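# Press the sprayer head onto the standing bottle

## Task

Fit the sprayer head on the bottle and press it fully down over the neck (it is a snug fit), with the bottle still upright at the end and the head staying seated without the robot holding it.

## Robot and tools

Robot: two arms, left_arm and right_arm, each ending in a two-finger gripper with a wrist camera (cam_left_wrist, cam_right_wrist, both 896x504). Keep everything on the table, avoid collisions between the two arms, and avoid slams, drops, slips or forceful shoves. A loose object may occasionally get nudged by an outside disturbance.

Scene frame: origin on the tabletop midway between the arms, +z up, +x out over the table, left_arm on the +y side. The arm names do not match image sides. Each result prints, per arm, end_effector_position (metres), end_effector_quat_wxyz and velocities (m/s, rad/s) in this frame; printed positions can be a little off, more so at long reach. grip_measured is the measured finger opening on the same scale as the commanded opening.

Gripper axes: fingers point along the gripper's +z; they open and close along its y. The reported position is the point between the pads when closed, about 2 cm short of the fingertips; closing pushes the tips roughly 10 mm farther along +z.

The 14-number row (used by execute_actions rows and by move target): first left_arm's dx, dy, dz, rx, ry, rz, opening, then right_arm's same seven. Always give all 14, each in [-1, 1], even if one arm stays still. dx..rz are an offset, not a pose: they are expressed in that gripper's own axes and counted from the gripper pose shown in the latest result (before any result in the scene shows it, or for a later call within the same reply, from where the robot is when the action begins). Scale: 1.0 = 0.6 m for dx, dy, dz, and 1.0 = 180 degrees for the rotation vector rx, ry, rz. Opening is absolute, not an offset: +1 fully open (0.084 m), -1 closed. All-zero offsets do not hold still; they pull the arm back to the reference pose. To keep an arm in place, send the offset back to its desired pose in the first call of a reply and zeros afterwards, with the opening it should keep.

execute_actions: argument actions is a list holding one item or nothing. {"actions": []} just reports state. An action {"rows": [...], "steps": n} gives 1 to 15 rows, n at most 15 (default 15), each step 1/30 s; each row is measured from the same reference pose, not from the previous row, and the final row repeats to fill the steps. A wait {"steps": n} (up to 300) sends nothing new and counts from the last result, including your thinking time. Optional pictures (boolean) controls whether camera images come back. A refused call moves nothing.

move: target is one 14-number row as above; speed is m/s from 0.002 to 0.5 (default 0.25), with turning capped at twice that in rad/s. Each gripper follows a straight path to its target, both arms finishing together, lasting 0.5 to 10 s (cut off at 10 s). Paths ignore obstacles and the other arm; grippers lag, wander, and can overshoot the speed near full arm extension. Faster contact means a harder hit, and aiming further past a contact presses harder. Openings are applied at the start. The result adds a move: line with the ending (done, off_target, moving, held, fault), the limits that acted (paced = the sent pose was clipped; held = some steps were blocked, after which the arm may lurch fast), and each gripper's distance to its target.

wait: seconds from 0 to 10; lets the scene run without new commands.

zoom_image: camera (cam_left_wrist or cam_right_wrist) and region [x0, y0, x1, y1] in image pixels from the top-left, at most 504 by 504, giving a closer look at the latest image.

show_instructions: no arguments; shows the scene's reference images.

finished_scene: scene = the number of the current scene; ends it irreversibly and grades it, so only call it when the head is seated, the bottle upright and the robot no longer needed to hold anything. Replying with no tool call ends everything.

Motion limits: each step the commanded pose is clipped to within 70 mm and 16 degrees of the measured pose, then damped inverse kinematics follows it, favouring position over orientation. After an action, the arm continues only to its last clipped pose, so large offsets may need several actions; check the result and send the remainder. Joints move at up to 3.14 rad/s. A "pose unreachable" line or HELD marks steps where the clearance check altered or blocked a command. The Hand target line shows where the controller is currently steering each gripper.

Gripping: to hold, command an opening well below grip_measured; a larger gap squeezes harder (about 24 N per pad maximum). Closing fast can squeeze hard enough to spring the fingers open. Re-sending the read grip_measured gives a light hold on parts up to about 6 cm wide.

Faults: if a joint's contact torque hits its load limit (waist and shoulder 45, elbow and forearm roll 27, wrist pitch and wrist roll 18 N m, held weight included), the arm backs off, freezes for 10 s and drops the rest of the call. Holding loads warms motors: a MOTOR HOT line appears from 65 °C, and at 80 °C the arm is braked until cool (OVER-TEMPERATURE FAULT). Any stop is costly, so keep pressing forces moderate and don't grip longer than needed. The simulation keeps running while you compose a reply. Camera calibration (K, distortion, T_world_to_cam) is given for projecting between images and the scene frame, with small errors.

Each tool is called after "Request:" as name(argument=value, ...), one argument or row to a line, values as JSON.

Reference images:

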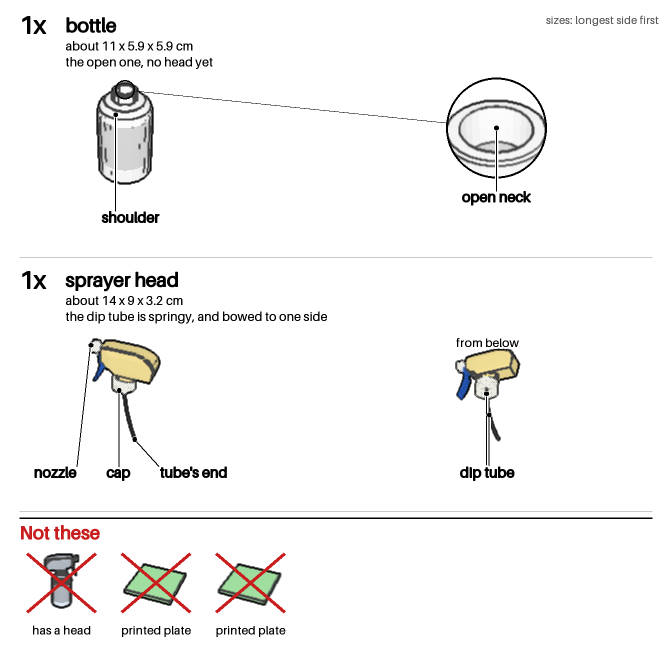

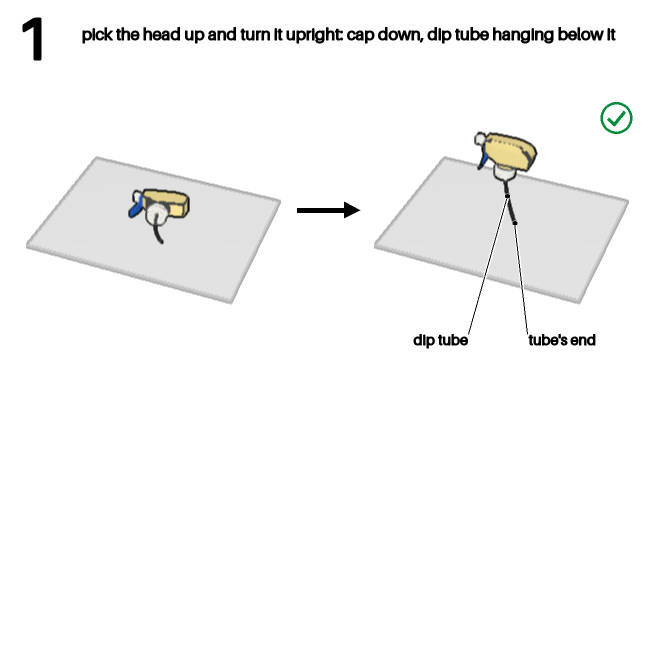

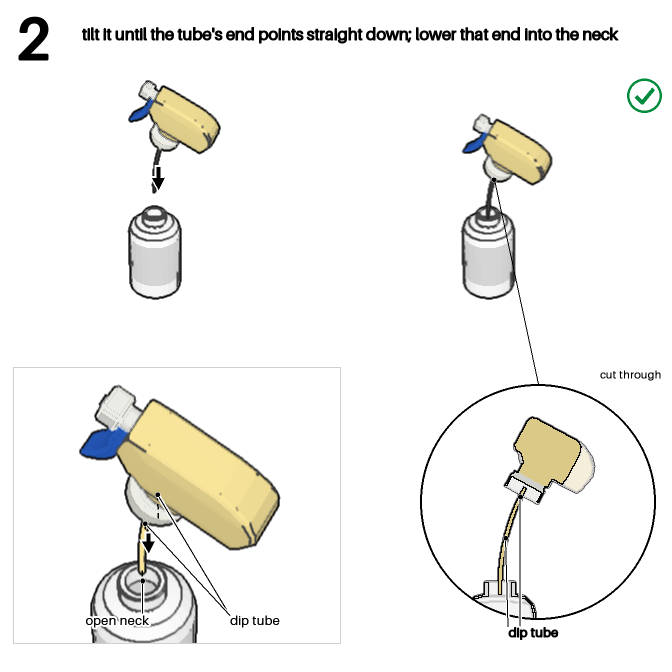

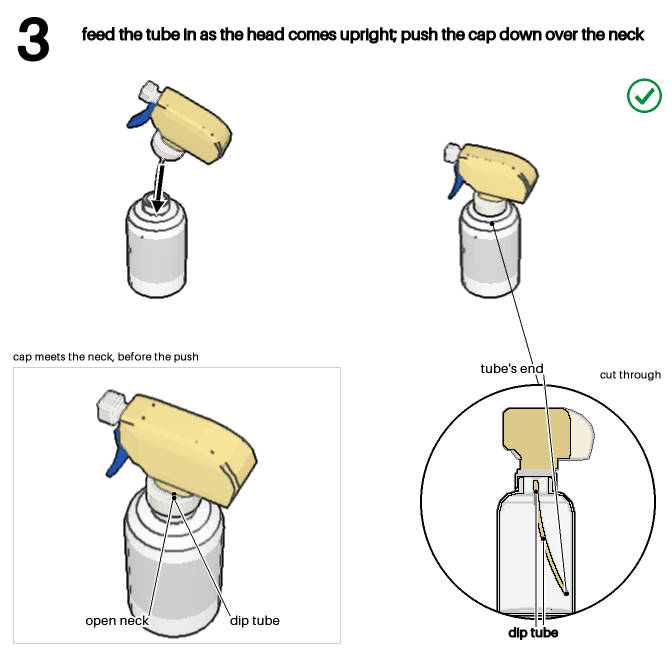

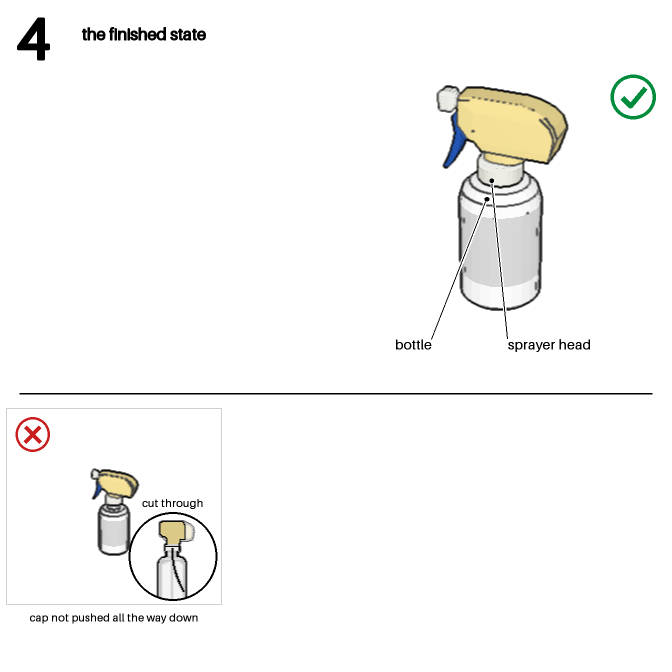

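## Session

I'll start by looking at the current state of the scene.

Request:
execute_actions(
  actions=[],
)

Scene clock: 0.00 s of 4470.00 s.
left_arm: end_effector_position=(+0.5153, +0.1206, +0.3505) grip_measured=+1.00 end_effector_quat_wxyz=(+0.370, +0.106, +0.774, +0.503) end_effector_velocity=(+0.000, -0.001, +0.001) end_effector_angular_velocity=(-0.001, -0.001, -0.001) | right_arm: end_effector_position=(+0.2068, -0.4073, +0.3078) grip_measured=+1.00 end_effector_quat_wxyz=(+0.093, -0.232, +0.968, +0.033) end_effector_velocity=(+0.000, +0.000, +0.000) end_effector_angular_velocity=(-0.000, -0.000, +0.001)
Joint positions: left_arm=[-1.051  0.233 -1.322  1.31   1.589  2.145  0.084] | right_arm=[-0.667 -1.128 -0.539  0.174  1.574  2.174  0.084]
Joint velocities: left_arm=[-0.001 -0.    -0.001  0.001  0.    -0.    -0.   ] | right_arm=[ 0.002  0.    -0.001 -0.     0.001  0.001  0.   ]
Hand target (left_arm): +0.515, +0.121, +0.350; +0.370, +0.106, +0.774, +0.503
Hand target (right_arm): +0.207, -0.407, +0.308; +0.093, -0.232, +0.968, +0.033

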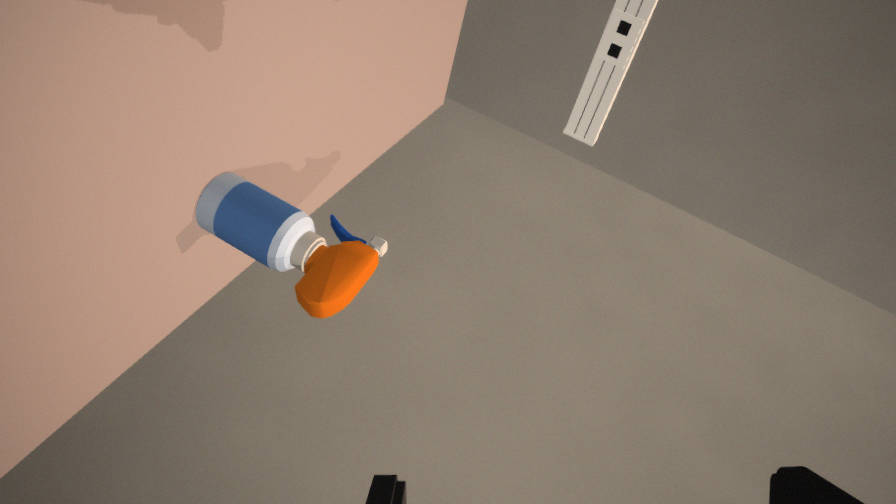

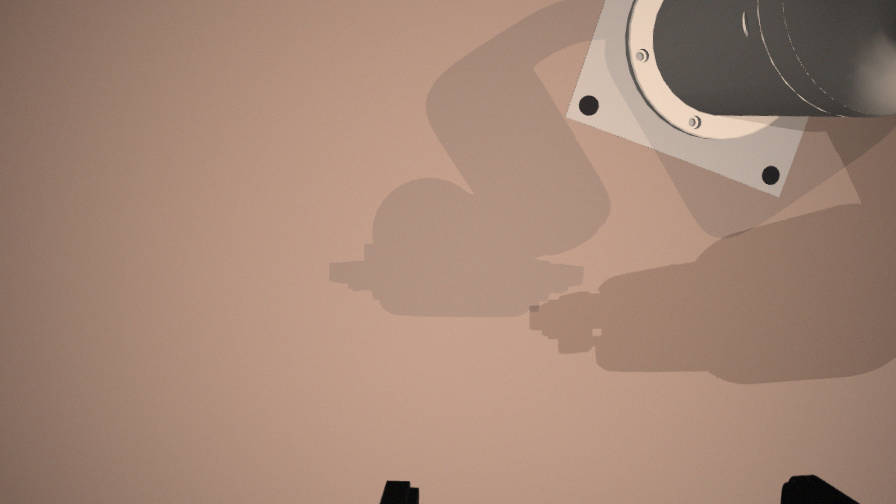

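Request:
move(
  target=[0.2118, 0.1832, 0.0416, 0.0733, 0.4810, -0.4849, 1.0, -0.5492, 0.2714, -0.0078, -0.0285, 0.0598, -0.3492, 1.0],
  speed=0.4,
)

Scene clock: 123.27 s of 4470.00 s.
left_arm: end_effector_position=(+0.4198, +0.2579, +0.3789) grip_measured=+1.00 end_effector_quat_wxyz=(-0.001, -0.706, +0.709, +0.001) end_effector_velocity=(+0.000, +0.001, +0.001) end_effector_angular_velocity=(-0.007, -0.005, +0.007) | right_arm: end_effector_position=(+0.4205, -0.1174, +0.3790) grip_measured=+1.00 end_effector_quat_wxyz=(-0.001, -0.707, +0.708, -0.000) end_effector_velocity=(+0.001, +0.000, +0.000) end_effector_angular_velocity=(-0.003, +0.004, +0.002)
Joint positions: left_arm=[-0.387 -0.213 -1.348 -0.     1.564  1.33   0.084] | right_arm=[ 0.357 -0.007 -1.568 -0.001  1.577  2.089  0.084]
Joint velocities: left_arm=[ 0.006 -0.006  0.005 -0.006 -0.005 -0.001 -0.   ] | right_arm=[-0.     0.011 -0.014 -0.001  0.008 -0.002  0.   ]
Hand target (left_arm): +0.420, +0.258, +0.379; +0.001, +0.706, -0.708, -0.001
Hand target (right_arm): +0.421, -0.117, +0.379; +0.001, +0.707, -0.707, +0.000
Off the commanded pose (left_arm): 0.001 m, 0 deg.
Off the commanded pose (right_arm): 0.001 m, 0 deg.
After step 90, 117.00 s passed at rest.
move: done
camera_calibration (this result's frames):
cam_left_wrist: T_world_to_cam=[[-0.999935, -0.00227343, 0.0111436, 0.446792], [-0.0021694, 0.999954, 0.00933923, -0.196248], [-0.0111643, 0.00931445, -0.999894, 0.513983], [0, 0, 0, 1]] pos_world=[0.452076, 0.192467, 0.510783]
cam_right_wrist: T_world_to_cam=[[-0.999709, -0.0232871, -0.00629364, 0.45313], [-0.0234261, 0.999461, 0.0229862, 0.183991], [0.00575497, 0.0231269, -0.999716, 0.514871], [0, 0, 0, 1]] pos_world=[0.454345, -0.185247, 0.513348]

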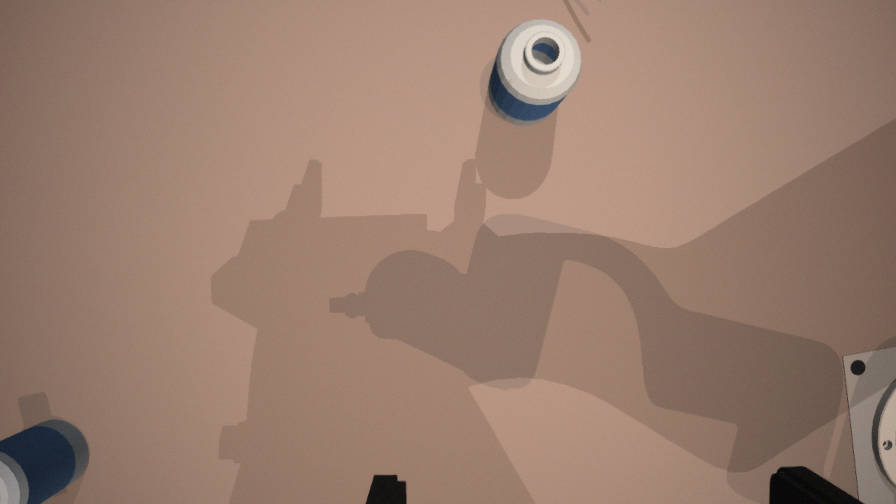

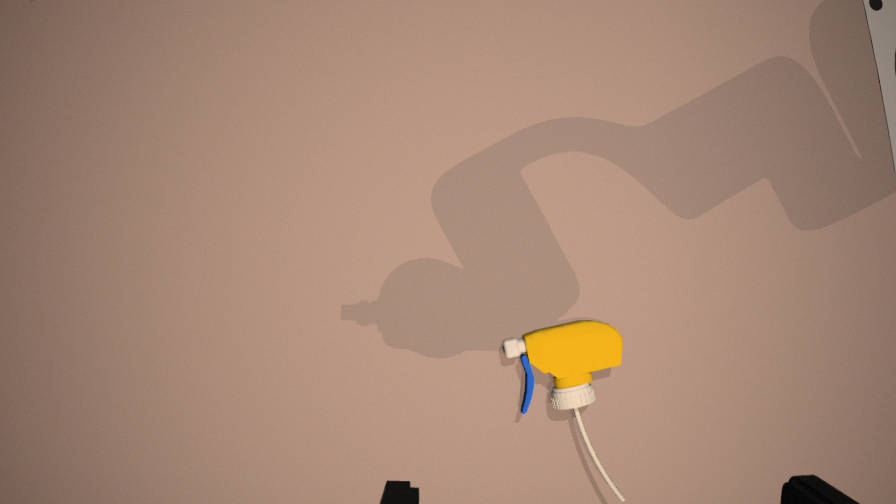

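Request:
zoom_image(
  camera="cam_right_wrist",
  region=[460, 290, 700, 504],
)

Request:
zoom_image(
  camera="cam_left_wrist",
  region=[450, 0, 650, 140],
)

Region (460, 290, 700, 504) of cam_right_wrist's 896x504 image, scaled by 2.100, with more detail than that image has; it fills the top 449 rows of this view, and the rest is white.

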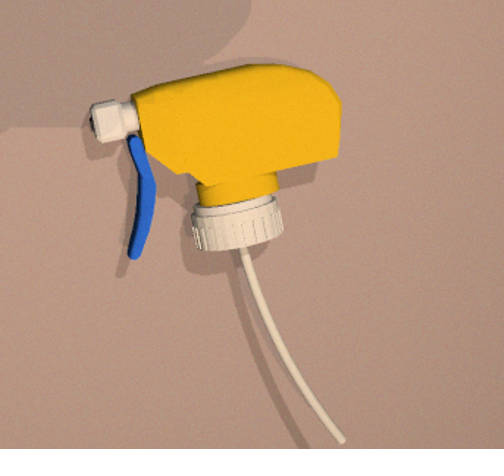

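Region (450, 0, 650, 140) of cam_left_wrist's 896x504 image, scaled by 2.520, with more detail than that image has; it fills the top 353 rows of this view, and the rest is white.

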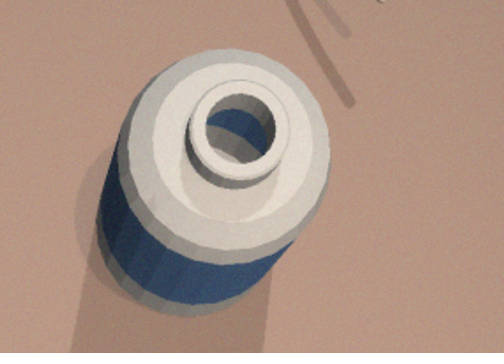

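Request:
move(
  target=[0.3798, 0.0747, 0.1815, 0, 0, -0.917, 1.0, 0.3043, 0.0342, 0.0817, 0, 0, -0.917, 1.0],
  speed=0.45,
)

Scene clock: 247.10 s of 4470.00 s.
left_arm: end_effector_position=(+0.3747, +0.0303, +0.2704) grip_measured=+1.00 end_effector_quat_wxyz=(-0.001, +0.795, +0.607, -0.001) end_effector_velocity=(+0.000, -0.001, +0.000) end_effector_angular_velocity=(+0.001, -0.002, +0.008) | right_arm: end_effector_position=(+0.3999, -0.3000, +0.3306) grip_measured=+1.00 end_effector_quat_wxyz=(+0.000, +0.794, +0.608, -0.001) end_effector_velocity=(-0.000, -0.001, -0.001) end_effector_angular_velocity=(+0.001, +0.002, +0.008)
Joint positions: left_arm=[-0.889  0.009 -1.275 -0.001  1.268 -2.052  0.084] | right_arm=[-0.033 -0.308 -1.12  -0.001  1.429 -1.181  0.084]
Joint velocities: left_arm=[-0.001  0.002 -0.002  0.002  0.    -0.01   0.   ] | right_arm=[-0.002  0.     0.002  0.002 -0.    -0.011  0.   ]
Hand target (left_arm): +0.375, +0.030, +0.270; -0.001, +0.794, +0.607, -0.000
Hand target (right_arm): +0.400, -0.300, +0.331; +0.000, +0.793, +0.609, -0.001
Off the commanded pose (left_arm): 0.001 m, 0 deg.
Off the commanded pose (right_arm): 0.000 m, 0 deg.
After step 90, 117.00 s passed at rest.
move: done
camera_calibration (this result's frames):
cam_left_wrist: T_world_to_cam=[[0.966554, -0.256393, 0.00604698, -0.325326], [-0.256439, -0.96652, 0.00879852, 0.187321], [0.00358864, -0.0100549, -0.999943, 0.402205], [0, 0, 0, 1]] pos_world=[0.361038, 0.101683, 0.402501]
cam_right_wrist: T_world_to_cam=[[0.971726, -0.235975, -0.0080862, -0.423668], [-0.235688, -0.971461, 0.026734, -0.14047], [-0.014164, -0.0240723, -0.99961, 0.464535], [0, 0, 0, 1]] pos_world=[0.385162, -0.225253, 0.464683]

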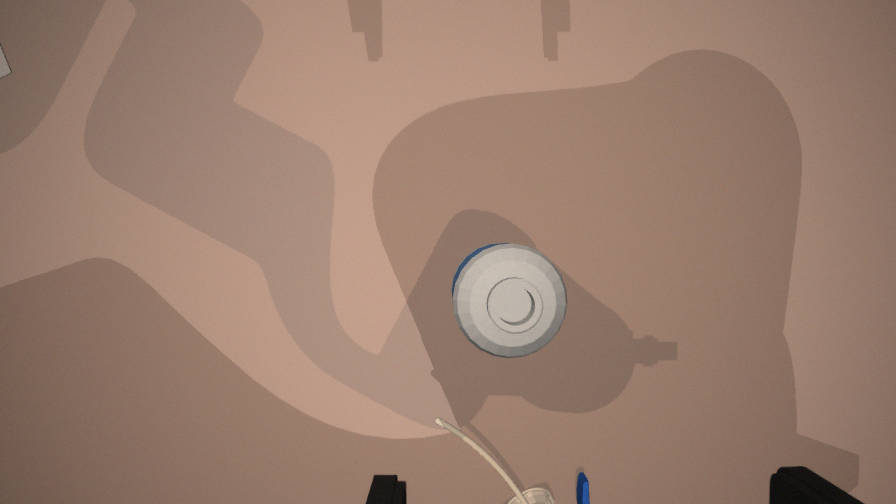

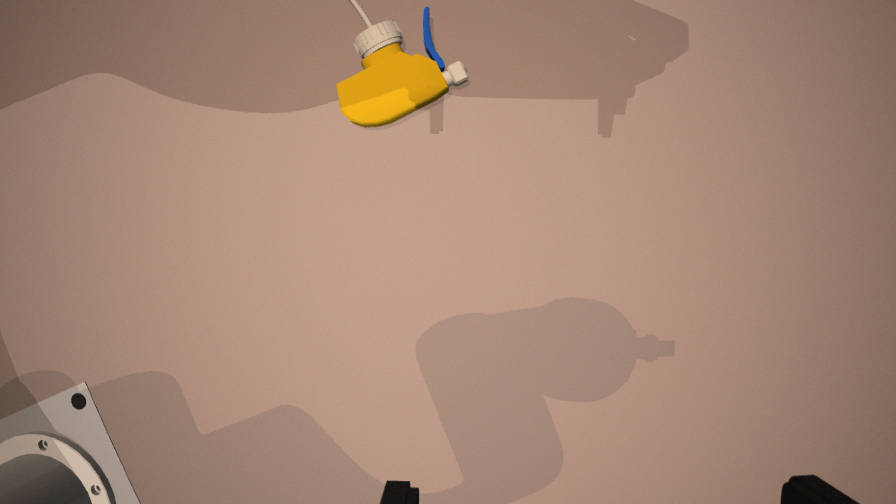

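Request:
zoom_image(
  camera="cam_left_wrist",
  region=[400, 220, 640, 504],
)

Request:
zoom_image(
  camera="cam_right_wrist",
  region=[310, 0, 510, 140],
)

Region (400, 220, 640, 504) of cam_left_wrist's 896x504 image, scaled by 1.775, with more detail than that image has; it fills the left 426 columns of this view, and the rest is white.

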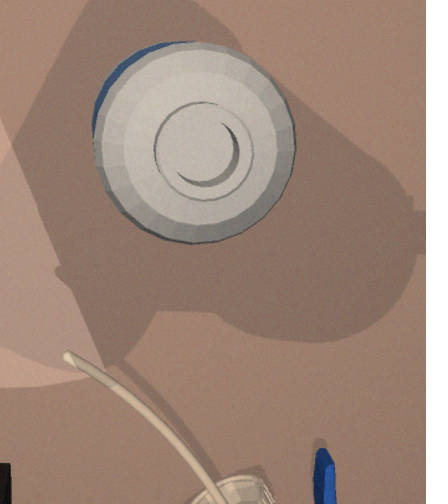

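Region (310, 0, 510, 140) of cam_right_wrist's 896x504 image, scaled by 2.520, with more detail than that image has; it fills the top 353 rows of this view, and the rest is white.

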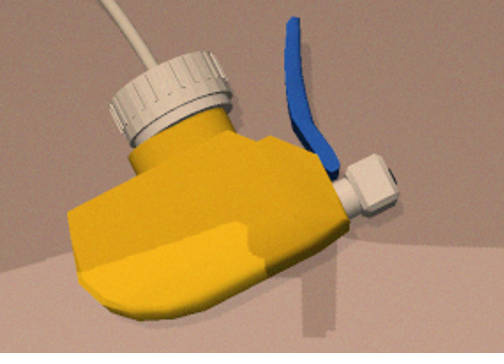

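Request:
move(
  target=[-0.1774, 0.0420, 0.2340, 0, 0, -0.1517, 1.0, 0.0290, -0.1803, 0.3343, 0, 0.389, 0, 1.0],
  speed=0.35,
)

Scene clock: 354.20 s of 4470.00 s.
left_arm: end_effector_position=(+0.3713, -0.0792, +0.1304) grip_measured=+1.00 end_effector_quat_wxyz=(-0.001, +0.629, +0.777, -0.000) end_effector_velocity=(-0.000, -0.001, -0.001) end_effector_angular_velocity=(+0.000, +0.001, +0.002) | right_arm: end_effector_position=(+0.3012, -0.2557, +0.1307) grip_measured=+1.00 end_effector_quat_wxyz=(-0.348, +0.649, +0.499, +0.456) end_effector_velocity=(-0.000, +0.000, -0.001) end_effector_angular_velocity=(+0.011, -0.004, +0.005)
Joint positions: left_arm=[-1.037  0.388 -1.363 -0.001  0.976 -2.676  0.084] | right_arm=[-0.635 -0.156 -0.29   1.231  1.346 -2.697  0.084]
Joint velocities: left_arm=[-0.001  0.003 -0.002 -0.    -0.001 -0.002 -0.   ] | right_arm=[-0.006  0.02  -0.007 -0.001  0.01  -0.017  0.   ]
Hand target (left_arm): +0.371, -0.079, +0.130; -0.001, +0.629, +0.777, -0.000
Hand target (right_arm): +0.301, -0.256, +0.130; -0.349, +0.649, +0.499, +0.456
Off the commanded pose (left_arm): 0.001 m, 0 deg.
Off the commanded pose (right_arm): 0.002 m, 0 deg.
After step 90, 101.73 s passed at rest.
move: done
camera_calibration (this result's frames):
cam_left_wrist: T_world_to_cam=[[0.976519, 0.215323, 0.00684937, -0.315756], [0.215267, -0.976521, 0.00814044, -0.094005], [0.00844138, -0.00647486, -0.999943, 0.259567], [0, 0, 0, 1]] pos_world=[0.326386, -0.0221277, 0.26248]
cam_right_wrist: T_world_to_cam=[[0.969269, -0.244852, 0.0237706, -0.324639], [-0.0680272, -0.359636, -0.930609, 0.115649], [0.236411, 0.900394, -0.365241, 0.342417], [0, 0, 0, 1]] pos_world=[0.241579, -0.346208, 0.240406]

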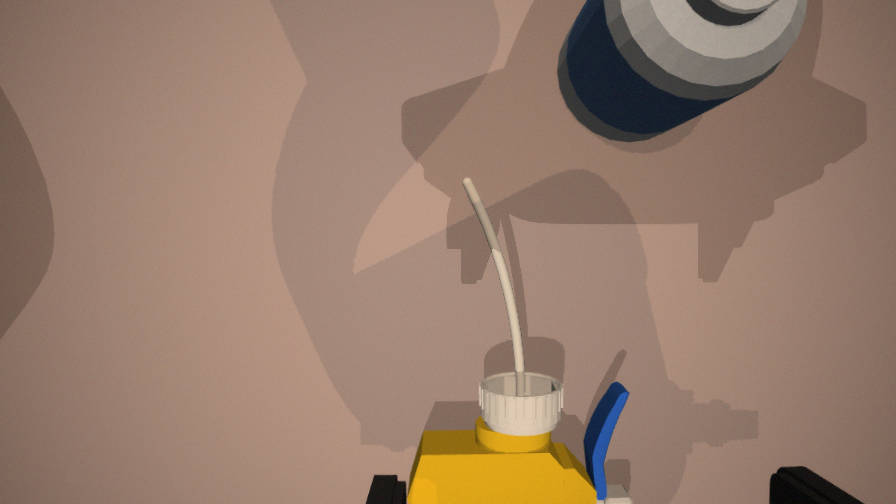

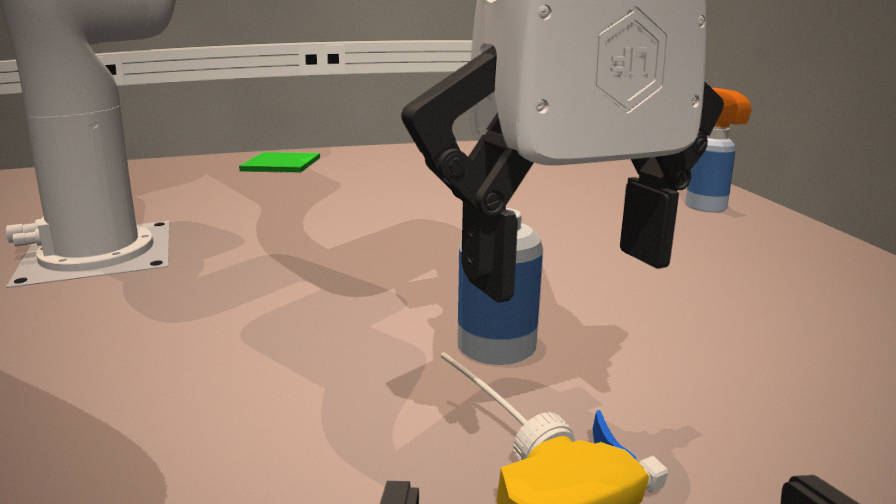

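Request:
zoom_image(
  camera="cam_left_wrist",
  region=[360, 340, 700, 504],
)

Region (360, 340, 700, 504) of cam_left_wrist's 896x504 image, scaled by 1.482, with more detail than that image has; it fills the top 243 rows of this view, and the rest is white.

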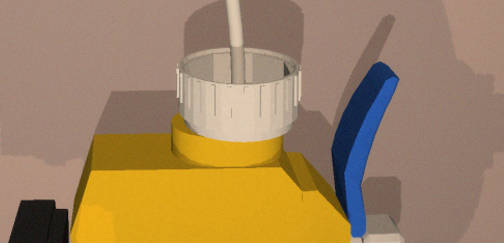

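Request:
zoom_image(
  camera="cam_left_wrist",
  region=[460, 350, 640, 470],
)

Region (460, 350, 640, 470) of cam_left_wrist's 896x504 image, scaled by 2.800, with more detail than that image has.

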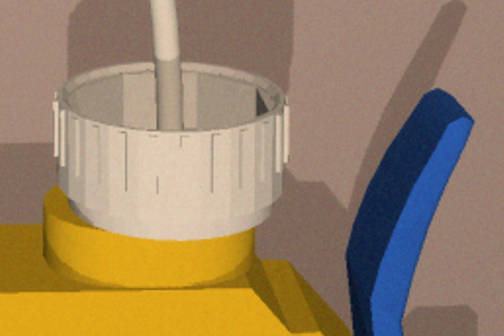

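Request:
zoom_image(
  camera="cam_right_wrist",
  region=[400, 100, 760, 504],
)

Region (400, 100, 760, 504) of cam_right_wrist's 896x504 image, scaled by 1.248, with more detail than that image has; it fills the left 449 columns of this view, and the rest is white.

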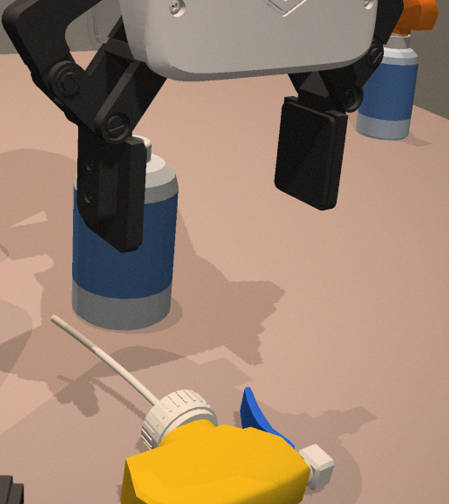

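Request:
zoom_image(
  camera="cam_right_wrist",
  region=[440, 170, 700, 320],
)

Region (440, 170, 700, 320) of cam_right_wrist's 896x504 image, scaled by 1.938, with more detail than that image has; it fills the top 291 rows of this view, and the rest is white.

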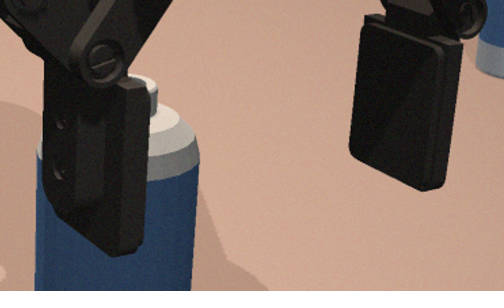

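Request:
move(
  target=[-0.0547, -0.0536, 0.0507, 0.0175, 0.0173, 0.4954, 0.25, 0, 0, -0.072, 0, 0, 0, 1.0],
  speed=0.4,
)

Scene clock: 476.73 s of 4470.00 s.
left_arm: end_effector_position=(+0.3469, -0.1180, +0.1002) grip_measured=+0.24 end_effector_quat_wxyz=(-0.035, +0.993, +0.112, -0.004) end_effector_velocity=(+0.000, +0.000, -0.000) end_effector_angular_velocity=(+0.001, +0.003, -0.007) | right_arm: end_effector_position=(+0.2905, -0.2950, +0.1456) grip_measured=+1.00 end_effector_quat_wxyz=(-0.348, +0.649, +0.499, +0.456) end_effector_velocity=(-0.000, +0.000, -0.000) end_effector_angular_velocity=(-0.000, +0.002, +0.000)
Joint positions: left_arm=[-1.121  0.533 -1.505  0.028  1.039 -1.22   0.054] | right_arm=[-0.806 -0.178 -0.331  1.074  1.443 -2.672  0.084]
Joint velocities: left_arm=[ 0.001  0.002 -0.001 -0.002  0.002  0.008 -0.   ] | right_arm=[ 0.    -0.    -0.    -0.001 -0.     0.002 -0.   ]
Hand target (left_arm): +0.347, -0.118, +0.100; -0.035, +0.993, +0.112, -0.004
Hand target (right_arm): +0.291, -0.295, +0.146; -0.348, +0.649, +0.499, +0.456
Off the commanded pose (left_arm): 0.000 m, 0 deg.
Off the commanded pose (right_arm): 0.000 m, 0 deg.
After step 90, 117.00 s passed at rest.
move: done
camera_calibration (this result's frames):
cam_left_wrist: T_world_to_cam=[[0.22919, -0.971377, -0.0624345, -0.157256], [-0.973096, -0.230204, 0.00948118, 0.373769], [-0.0235825, 0.0585818, -0.998004, 0.247889], [0, 0, 0, 1]] pos_world=[0.4056, -0.0812337, 0.234033]
cam_right_wrist: T_world_to_cam=[[0.9693, -0.244729, 0.0237667, -0.324198], [-0.0680068, -0.359728, -0.930576, 0.114603], [0.236288, 0.900391, -0.365327, 0.385769], [0, 0, 0, 1]] pos_world=[0.230886, -0.385457, 0.255284]

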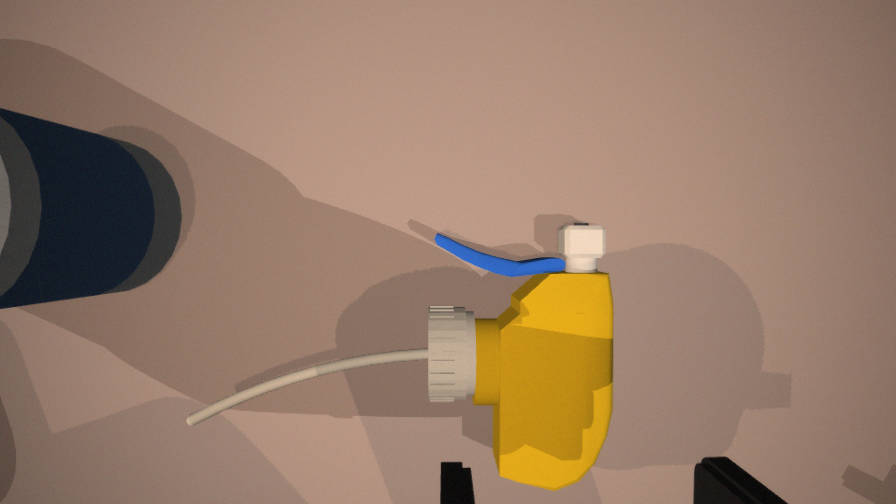

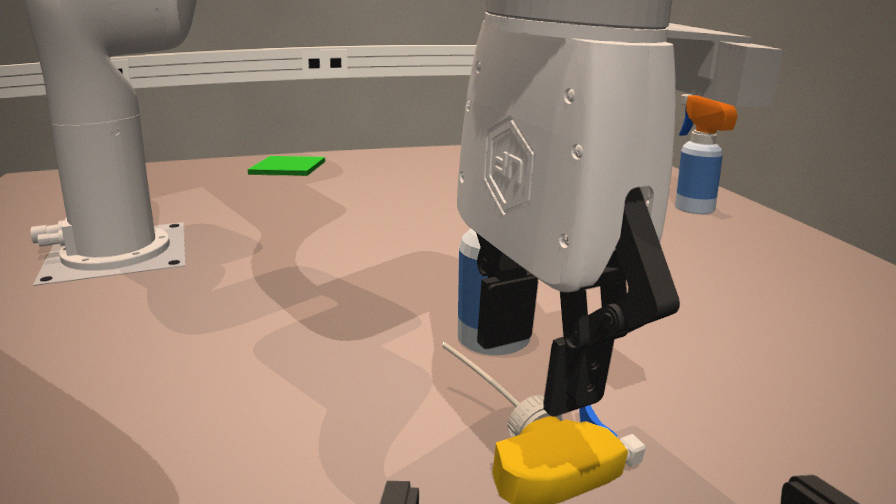

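Request:
execute_actions(
  actions=[],
)

Scene clock: 522.20 s of 4470.00 s.
left_arm: end_effector_position=(+0.3468, -0.1181, +0.1001) grip_measured=+0.24 end_effector_quat_wxyz=(-0.035, +0.993, +0.112, -0.004) end_effector_velocity=(-0.000, +0.001, -0.001) end_effector_angular_velocity=(+0.002, +0.002, +0.001) | right_arm: end_effector_position=(+0.2905, -0.2950, +0.1456) grip_measured=+1.00 end_effector_quat_wxyz=(-0.348, +0.649, +0.499, +0.456) end_effector_velocity=(+0.000, +0.000, +0.000) end_effector_angular_velocity=(-0.000, +0.002, +0.000)
Joint positions: left_arm=[-1.121  0.533 -1.505  0.028  1.039 -1.219  0.054] | right_arm=[-0.807 -0.178 -0.331  1.074  1.443 -2.672  0.084]
Joint velocities: left_arm=[ 0.001 -0.     0.002 -0.001  0.001  0.    -0.   ] | right_arm=[ 0.001 -0.    -0.001 -0.    -0.     0.003  0.   ]
Hand target (left_arm): +0.347, -0.118, +0.100; -0.035, +0.993, +0.112, -0.004
Hand target (right_arm): +0.291, -0.295, +0.146; -0.348, +0.649, +0.499, +0.456
Off the commanded pose (left_arm): 0.000 m, 0 deg.
Off the commanded pose (right_arm): 0.000 m, 0 deg.
Steps of this call (steps 1 to 90: nothing new was sent; then 42.47 s passed at rest). Readings (end_effector_position):
1: left_arm (+0.3469, -0.1181, +0.1002) | right_arm (+0.2905, -0.2950, +0.1456)
2: left_arm (+0.3469, -0.1181, +0.1001) | right_arm (+0.2905, -0.2950, +0.1456)
4: left_arm (+0.3469, -0.1181, +0.1001) | right_arm (+0.2905, -0.2950, +0.1456)
8: left_arm (+0.3469, -0.1181, +0.1001) | right_arm (+0.2905, -0.2950, +0.1456)
90: the state above
camera_calibration (this result's frames):
cam_left_wrist: T_world_to_cam=[[0.228322, -0.971573, -0.0625625, -0.156984], [-0.973296, -0.229351, 0.00968988, 0.37385], [-0.0237632, 0.0586794, -0.997994, 0.247893], [0, 0, 0, 1]] pos_world=[0.4056, -0.0813248, 0.233951]
cam_right_wrist: T_world_to_cam=[[0.969291, -0.244764, 0.0237995, -0.324225], [-0.0679965, -0.359756, -0.930565, 0.114587], [0.236331, 0.90037, -0.365352, 0.38579], [0, 0, 0, 1]] pos_world=[0.230886, -0.385489, 0.255296]

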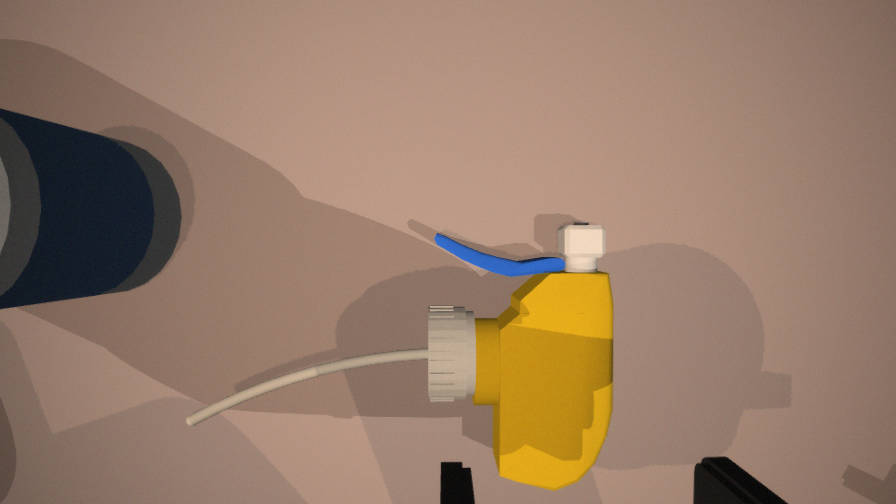

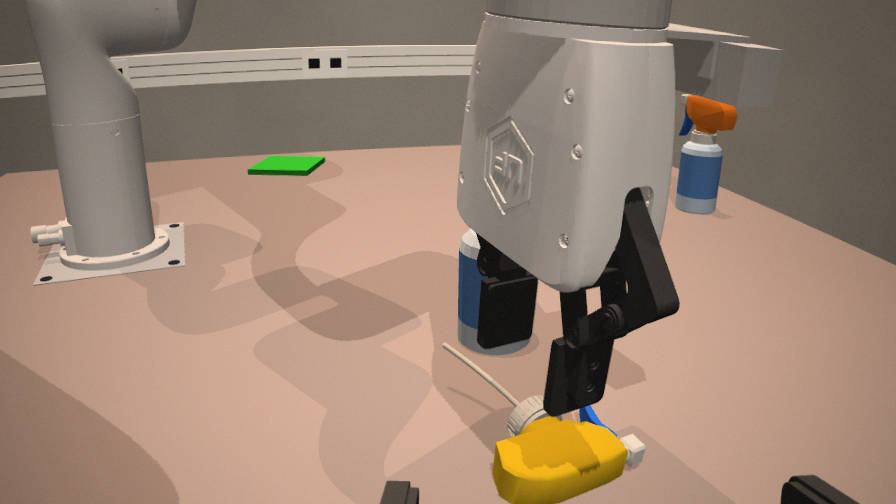

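Request:
move(
  target=[-0.0083,0.0053,0.0748,0,0,0,0.25, 0,0,0,0,0,0,1],
  speed=0.08,
)

Scene clock: 559.10 s of 4470.00 s.
left_arm: end_effector_position=(+0.3422, -0.1195, +0.0557) grip_measured=+0.24 end_effector_quat_wxyz=(-0.035, +0.993, +0.112, -0.004) end_effector_velocity=(+0.000, -0.000, -0.002) end_effector_angular_velocity=(-0.000, -0.001, +0.001) | right_arm: end_effector_position=(+0.2905, -0.2950, +0.1456) grip_measured=+1.00 end_effector_quat_wxyz=(-0.348, +0.649, +0.499, +0.456) end_effector_velocity=(+0.000, -0.000, +0.000) end_effector_angular_velocity=(+0.000, -0.002, +0.001)
Joint positions: left_arm=[-1.129  0.594 -1.466  0.03   0.938 -1.23   0.054] | right_arm=[-0.807 -0.178 -0.331  1.074  1.443 -2.672  0.084]
Joint velocities: left_arm=[-0.     0.003  0.002  0.    -0.006 -0.001  0.   ] | right_arm=[-0.001  0.    -0.    -0.     0.001 -0.002 -0.   ]
Hand target (left_arm): +0.342, -0.119, +0.055; -0.035, +0.993, +0.112, -0.005
Hand target (right_arm): +0.291, -0.295, +0.146; -0.348, +0.649, +0.499, +0.456
Off the commanded pose (left_arm): 0.001 m, 0 deg.
Off the commanded pose (right_arm): 0.000 m, 0 deg.
After step 90, 32.97 s passed at rest.
move: done
camera_calibration (this result's frames):
cam_left_wrist: T_world_to_cam=[[0.22831, -0.971626, -0.0617789, -0.160134], [-0.973309, -0.229305, 0.00943368, 0.369409], [-0.0233322, 0.0579761, -0.998045, 0.203332], [0, 0, 0, 1]] pos_world=[0.400854, -0.0826718, 0.189557]
cam_right_wrist: T_world_to_cam=[[0.969291, -0.244764, 0.0237995, -0.324225], [-0.0679965, -0.359756, -0.930565, 0.114586], [0.236331, 0.90037, -0.365352, 0.38579], [0, 0, 0, 1]] pos_world=[0.230885, -0.385489, 0.255296]

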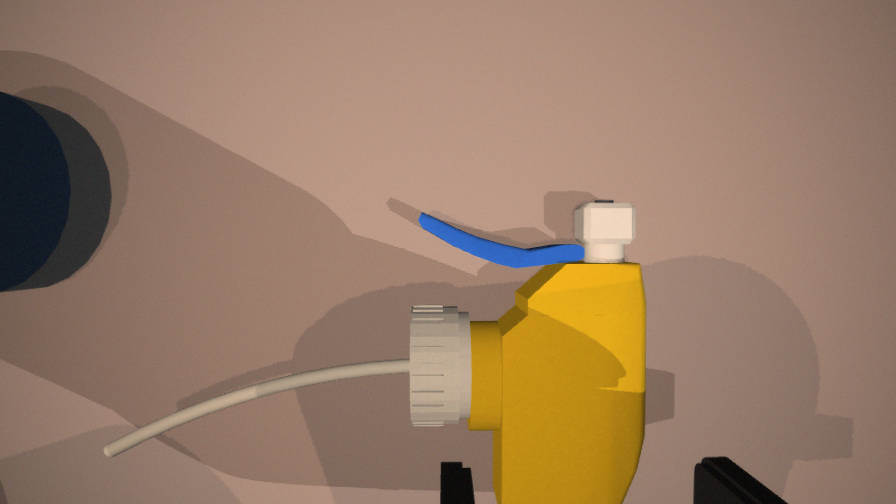

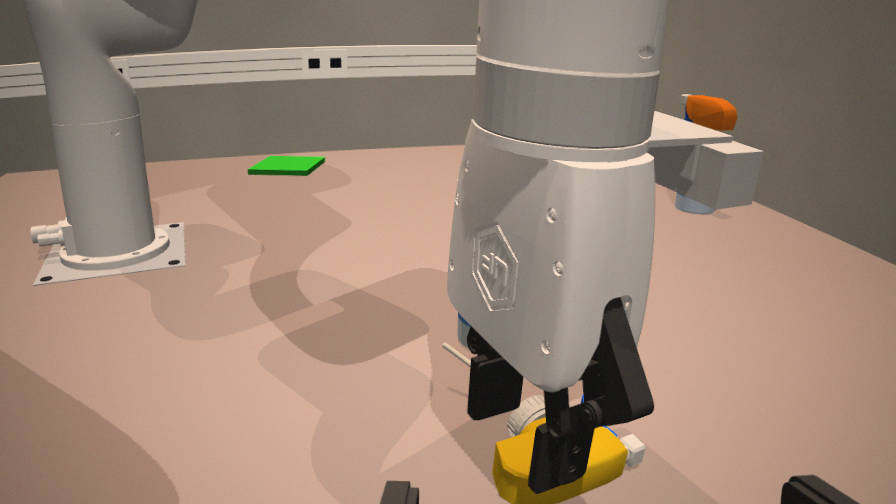

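Request:
move(
  target=[-0.005,0.0017,0.0527,0,0,0,0.25, 0,0,0,0,0,0,1],
  speed=0.03,
)

Scene clock: 581.77 s of 4470.00 s.
left_arm: end_effector_position=(+0.3390, -0.1192, +0.0243) grip_measured=+0.24 end_effector_quat_wxyz=(-0.035, +0.993, +0.112, -0.004) end_effector_velocity=(+0.001, -0.001, +0.000) end_effector_angular_velocity=(-0.005, -0.003, +0.000) | right_arm: end_effector_position=(+0.2905, -0.2950, +0.1456) grip_measured=+1.00 end_effector_quat_wxyz=(-0.348, +0.649, +0.499, +0.456) end_effector_velocity=(-0.000, +0.000, +0.000) end_effector_angular_velocity=(+0.000, +0.000, +0.001)
Joint positions: left_arm=[-1.132  0.643 -1.446  0.031  0.868 -1.236  0.054] | right_arm=[-0.807 -0.178 -0.331  1.074  1.443 -2.672  0.084]
Joint velocities: left_arm=[ 0.     0.001 -0.002 -0.    -0.005  0.     0.   ] | right_arm=[ 0.001 -0.    -0.    -0.001  0.001  0.001  0.   ]
Hand target (left_arm): +0.339, -0.119, +0.024; -0.035, +0.993, +0.112, -0.004
Hand target (right_arm): +0.291, -0.295, +0.146; -0.348, +0.649, +0.499, +0.456
Off the commanded pose (left_arm): 0.000 m, 0 deg.
Off the commanded pose (right_arm): 0.000 m, 0 deg.
After step 90, 18.33 s passed at rest.
move: done
camera_calibration (this result's frames):
cam_left_wrist: T_world_to_cam=[[0.228272, -0.971643, -0.061656, -0.160994], [-0.973319, -0.229263, 0.00941604, 0.366732], [-0.0232845, 0.0578616, -0.998053, 0.1719], [0, 0, 0, 1]] pos_world=[0.3977, -0.0822973, 0.158186]
cam_right_wrist: T_world_to_cam=[[0.969291, -0.244764, 0.0237994, -0.324225], [-0.0679965, -0.359756, -0.930565, 0.114587], [0.23633, 0.90037, -0.365352, 0.38579], [0, 0, 0, 1]] pos_world=[0.230886, -0.385489, 0.255296]

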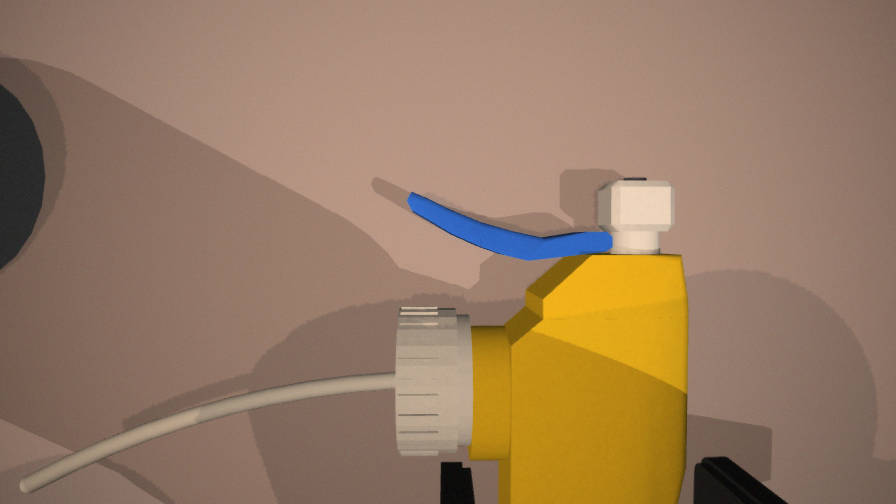

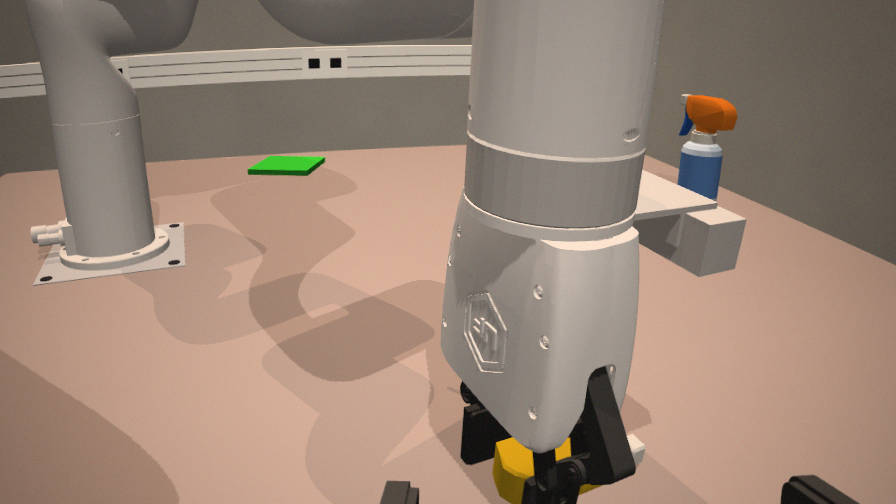

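Request:
execute_actions(
  actions=[
    {"rows": [[0,0,0,0,0,0,0.2,0,0,0,0,0,0,1],[0,0,0,0,0,0,0.15,0,0,0,0,0,0,1],[0,0,0,0,0,0,0.1,0,0,0,0,0,0,1],[0,0,0,0,0,0,0.06,0,0,0,0,0,0,1],[0,0,0,0,0,0,0.02,0,0,0,0,0,0,1],[0,0,0,0,0,0,-0.02,0,0,0,0,0,0,1],[0,0,0,0,0,0,-0.06,0,0,0,0,0,0,1],[0,0,0,0,0,0,-0.1,0,0,0,0,0,0,1],[0,0,0,0,0,0,-0.14,0,0,0,0,0,0,1],[0,0,0,0,0,0,-0.18,0,0,0,0,0,0,1],[0,0,0,0,0,0,-0.23,0,0,0,0,0,0,1],[0,0,0,0,0,0,-0.28,0,0,0,0,0,0,1],[0,0,0,0,0,0,-0.34,0,0,0,0,0,0,1],[0,0,0,0,0,0,-0.4,0,0,0,0,0,0,1],[0,0,0,0,0,0,-0.45,0,0,0,0,0,0,1]], "steps": 15},
  ],
)

Scene clock: 593.20 s of 4470.00 s.
left_arm: end_effector_position=(+0.3390, -0.1192, +0.0244) grip_measured=-0.17 end_effector_quat_wxyz=(-0.035, +0.993, +0.112, -0.004) end_effector_velocity=(+0.001, -0.001, +0.001) end_effector_angular_velocity=(-0.002, -0.002, -0.001) | right_arm: end_effector_position=(+0.2905, -0.2950, +0.1456) grip_measured=+1.00 end_effector_quat_wxyz=(-0.348, +0.649, +0.499, +0.456) end_effector_velocity=(+0.000, -0.000, +0.000) end_effector_angular_velocity=(-0.001, -0.002, +0.001)
Joint positions: left_arm=[-1.132  0.643 -1.446  0.031  0.868 -1.236  0.037] | right_arm=[-0.807 -0.178 -0.331  1.074  1.443 -2.672  0.084]
Joint velocities: left_arm=[-0.     0.    -0.002  0.001  0.     0.001 -0.   ] | right_arm=[ 0.001 -0.    -0.001  0.    -0.    -0.001 -0.   ]
Hand target (left_arm): +0.339, -0.119, +0.024; -0.035, +0.993, +0.112, -0.004
Hand target (right_arm): +0.291, -0.295, +0.146; -0.348, +0.649, +0.499, +0.456
Off the commanded pose (left_arm): 0.000 m, 0 deg.
Off the commanded pose (right_arm): 0.000 m, 0 deg.
Steps of this call (steps 1 to 90: nothing new was sent; then 7.93 s passed at rest; steps 91 to 105: all 15 steps of this action). Readings (end_effector_position):
91: left_arm (+0.3390, -0.1191, +0.0241) | right_arm (+0.2905, -0.2950, +0.1456)
92: left_arm (+0.3390, -0.1191, +0.0241) | right_arm (+0.2905, -0.2950, +0.1456)
94: left_arm (+0.3390, -0.1191, +0.0242) | right_arm (+0.2905, -0.2950, +0.1456)
98: left_arm (+0.3390, -0.1192, +0.0243) | right_arm (+0.2905, -0.2950, +0.1456)
105: the state above
camera_calibration (this result's frames):
cam_left_wrist: T_world_to_cam=[[0.228266, -0.971656, -0.0614746, -0.161055], [-0.973323, -0.229248, 0.00933713, 0.366761], [-0.0231654, 0.0577033, -0.998065, 0.171928], [0, 0, 0, 1]] pos_world=[0.397723, -0.0823318, 0.15827]
cam_right_wrist: T_world_to_cam=[[0.969291, -0.244763, 0.023799, -0.324225], [-0.0679968, -0.359756, -0.930565, 0.114587], [0.23633, 0.90037, -0.365352, 0.38579], [0, 0, 0, 1]] pos_world=[0.230886, -0.385489, 0.255296]

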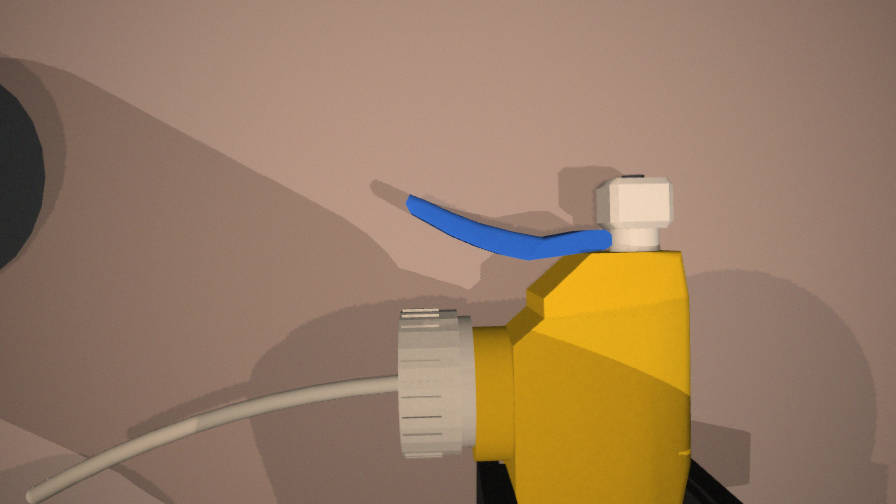

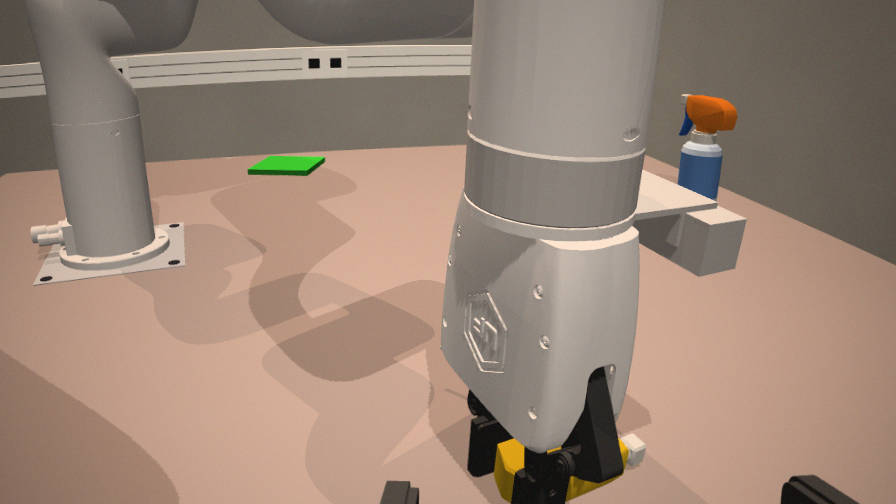

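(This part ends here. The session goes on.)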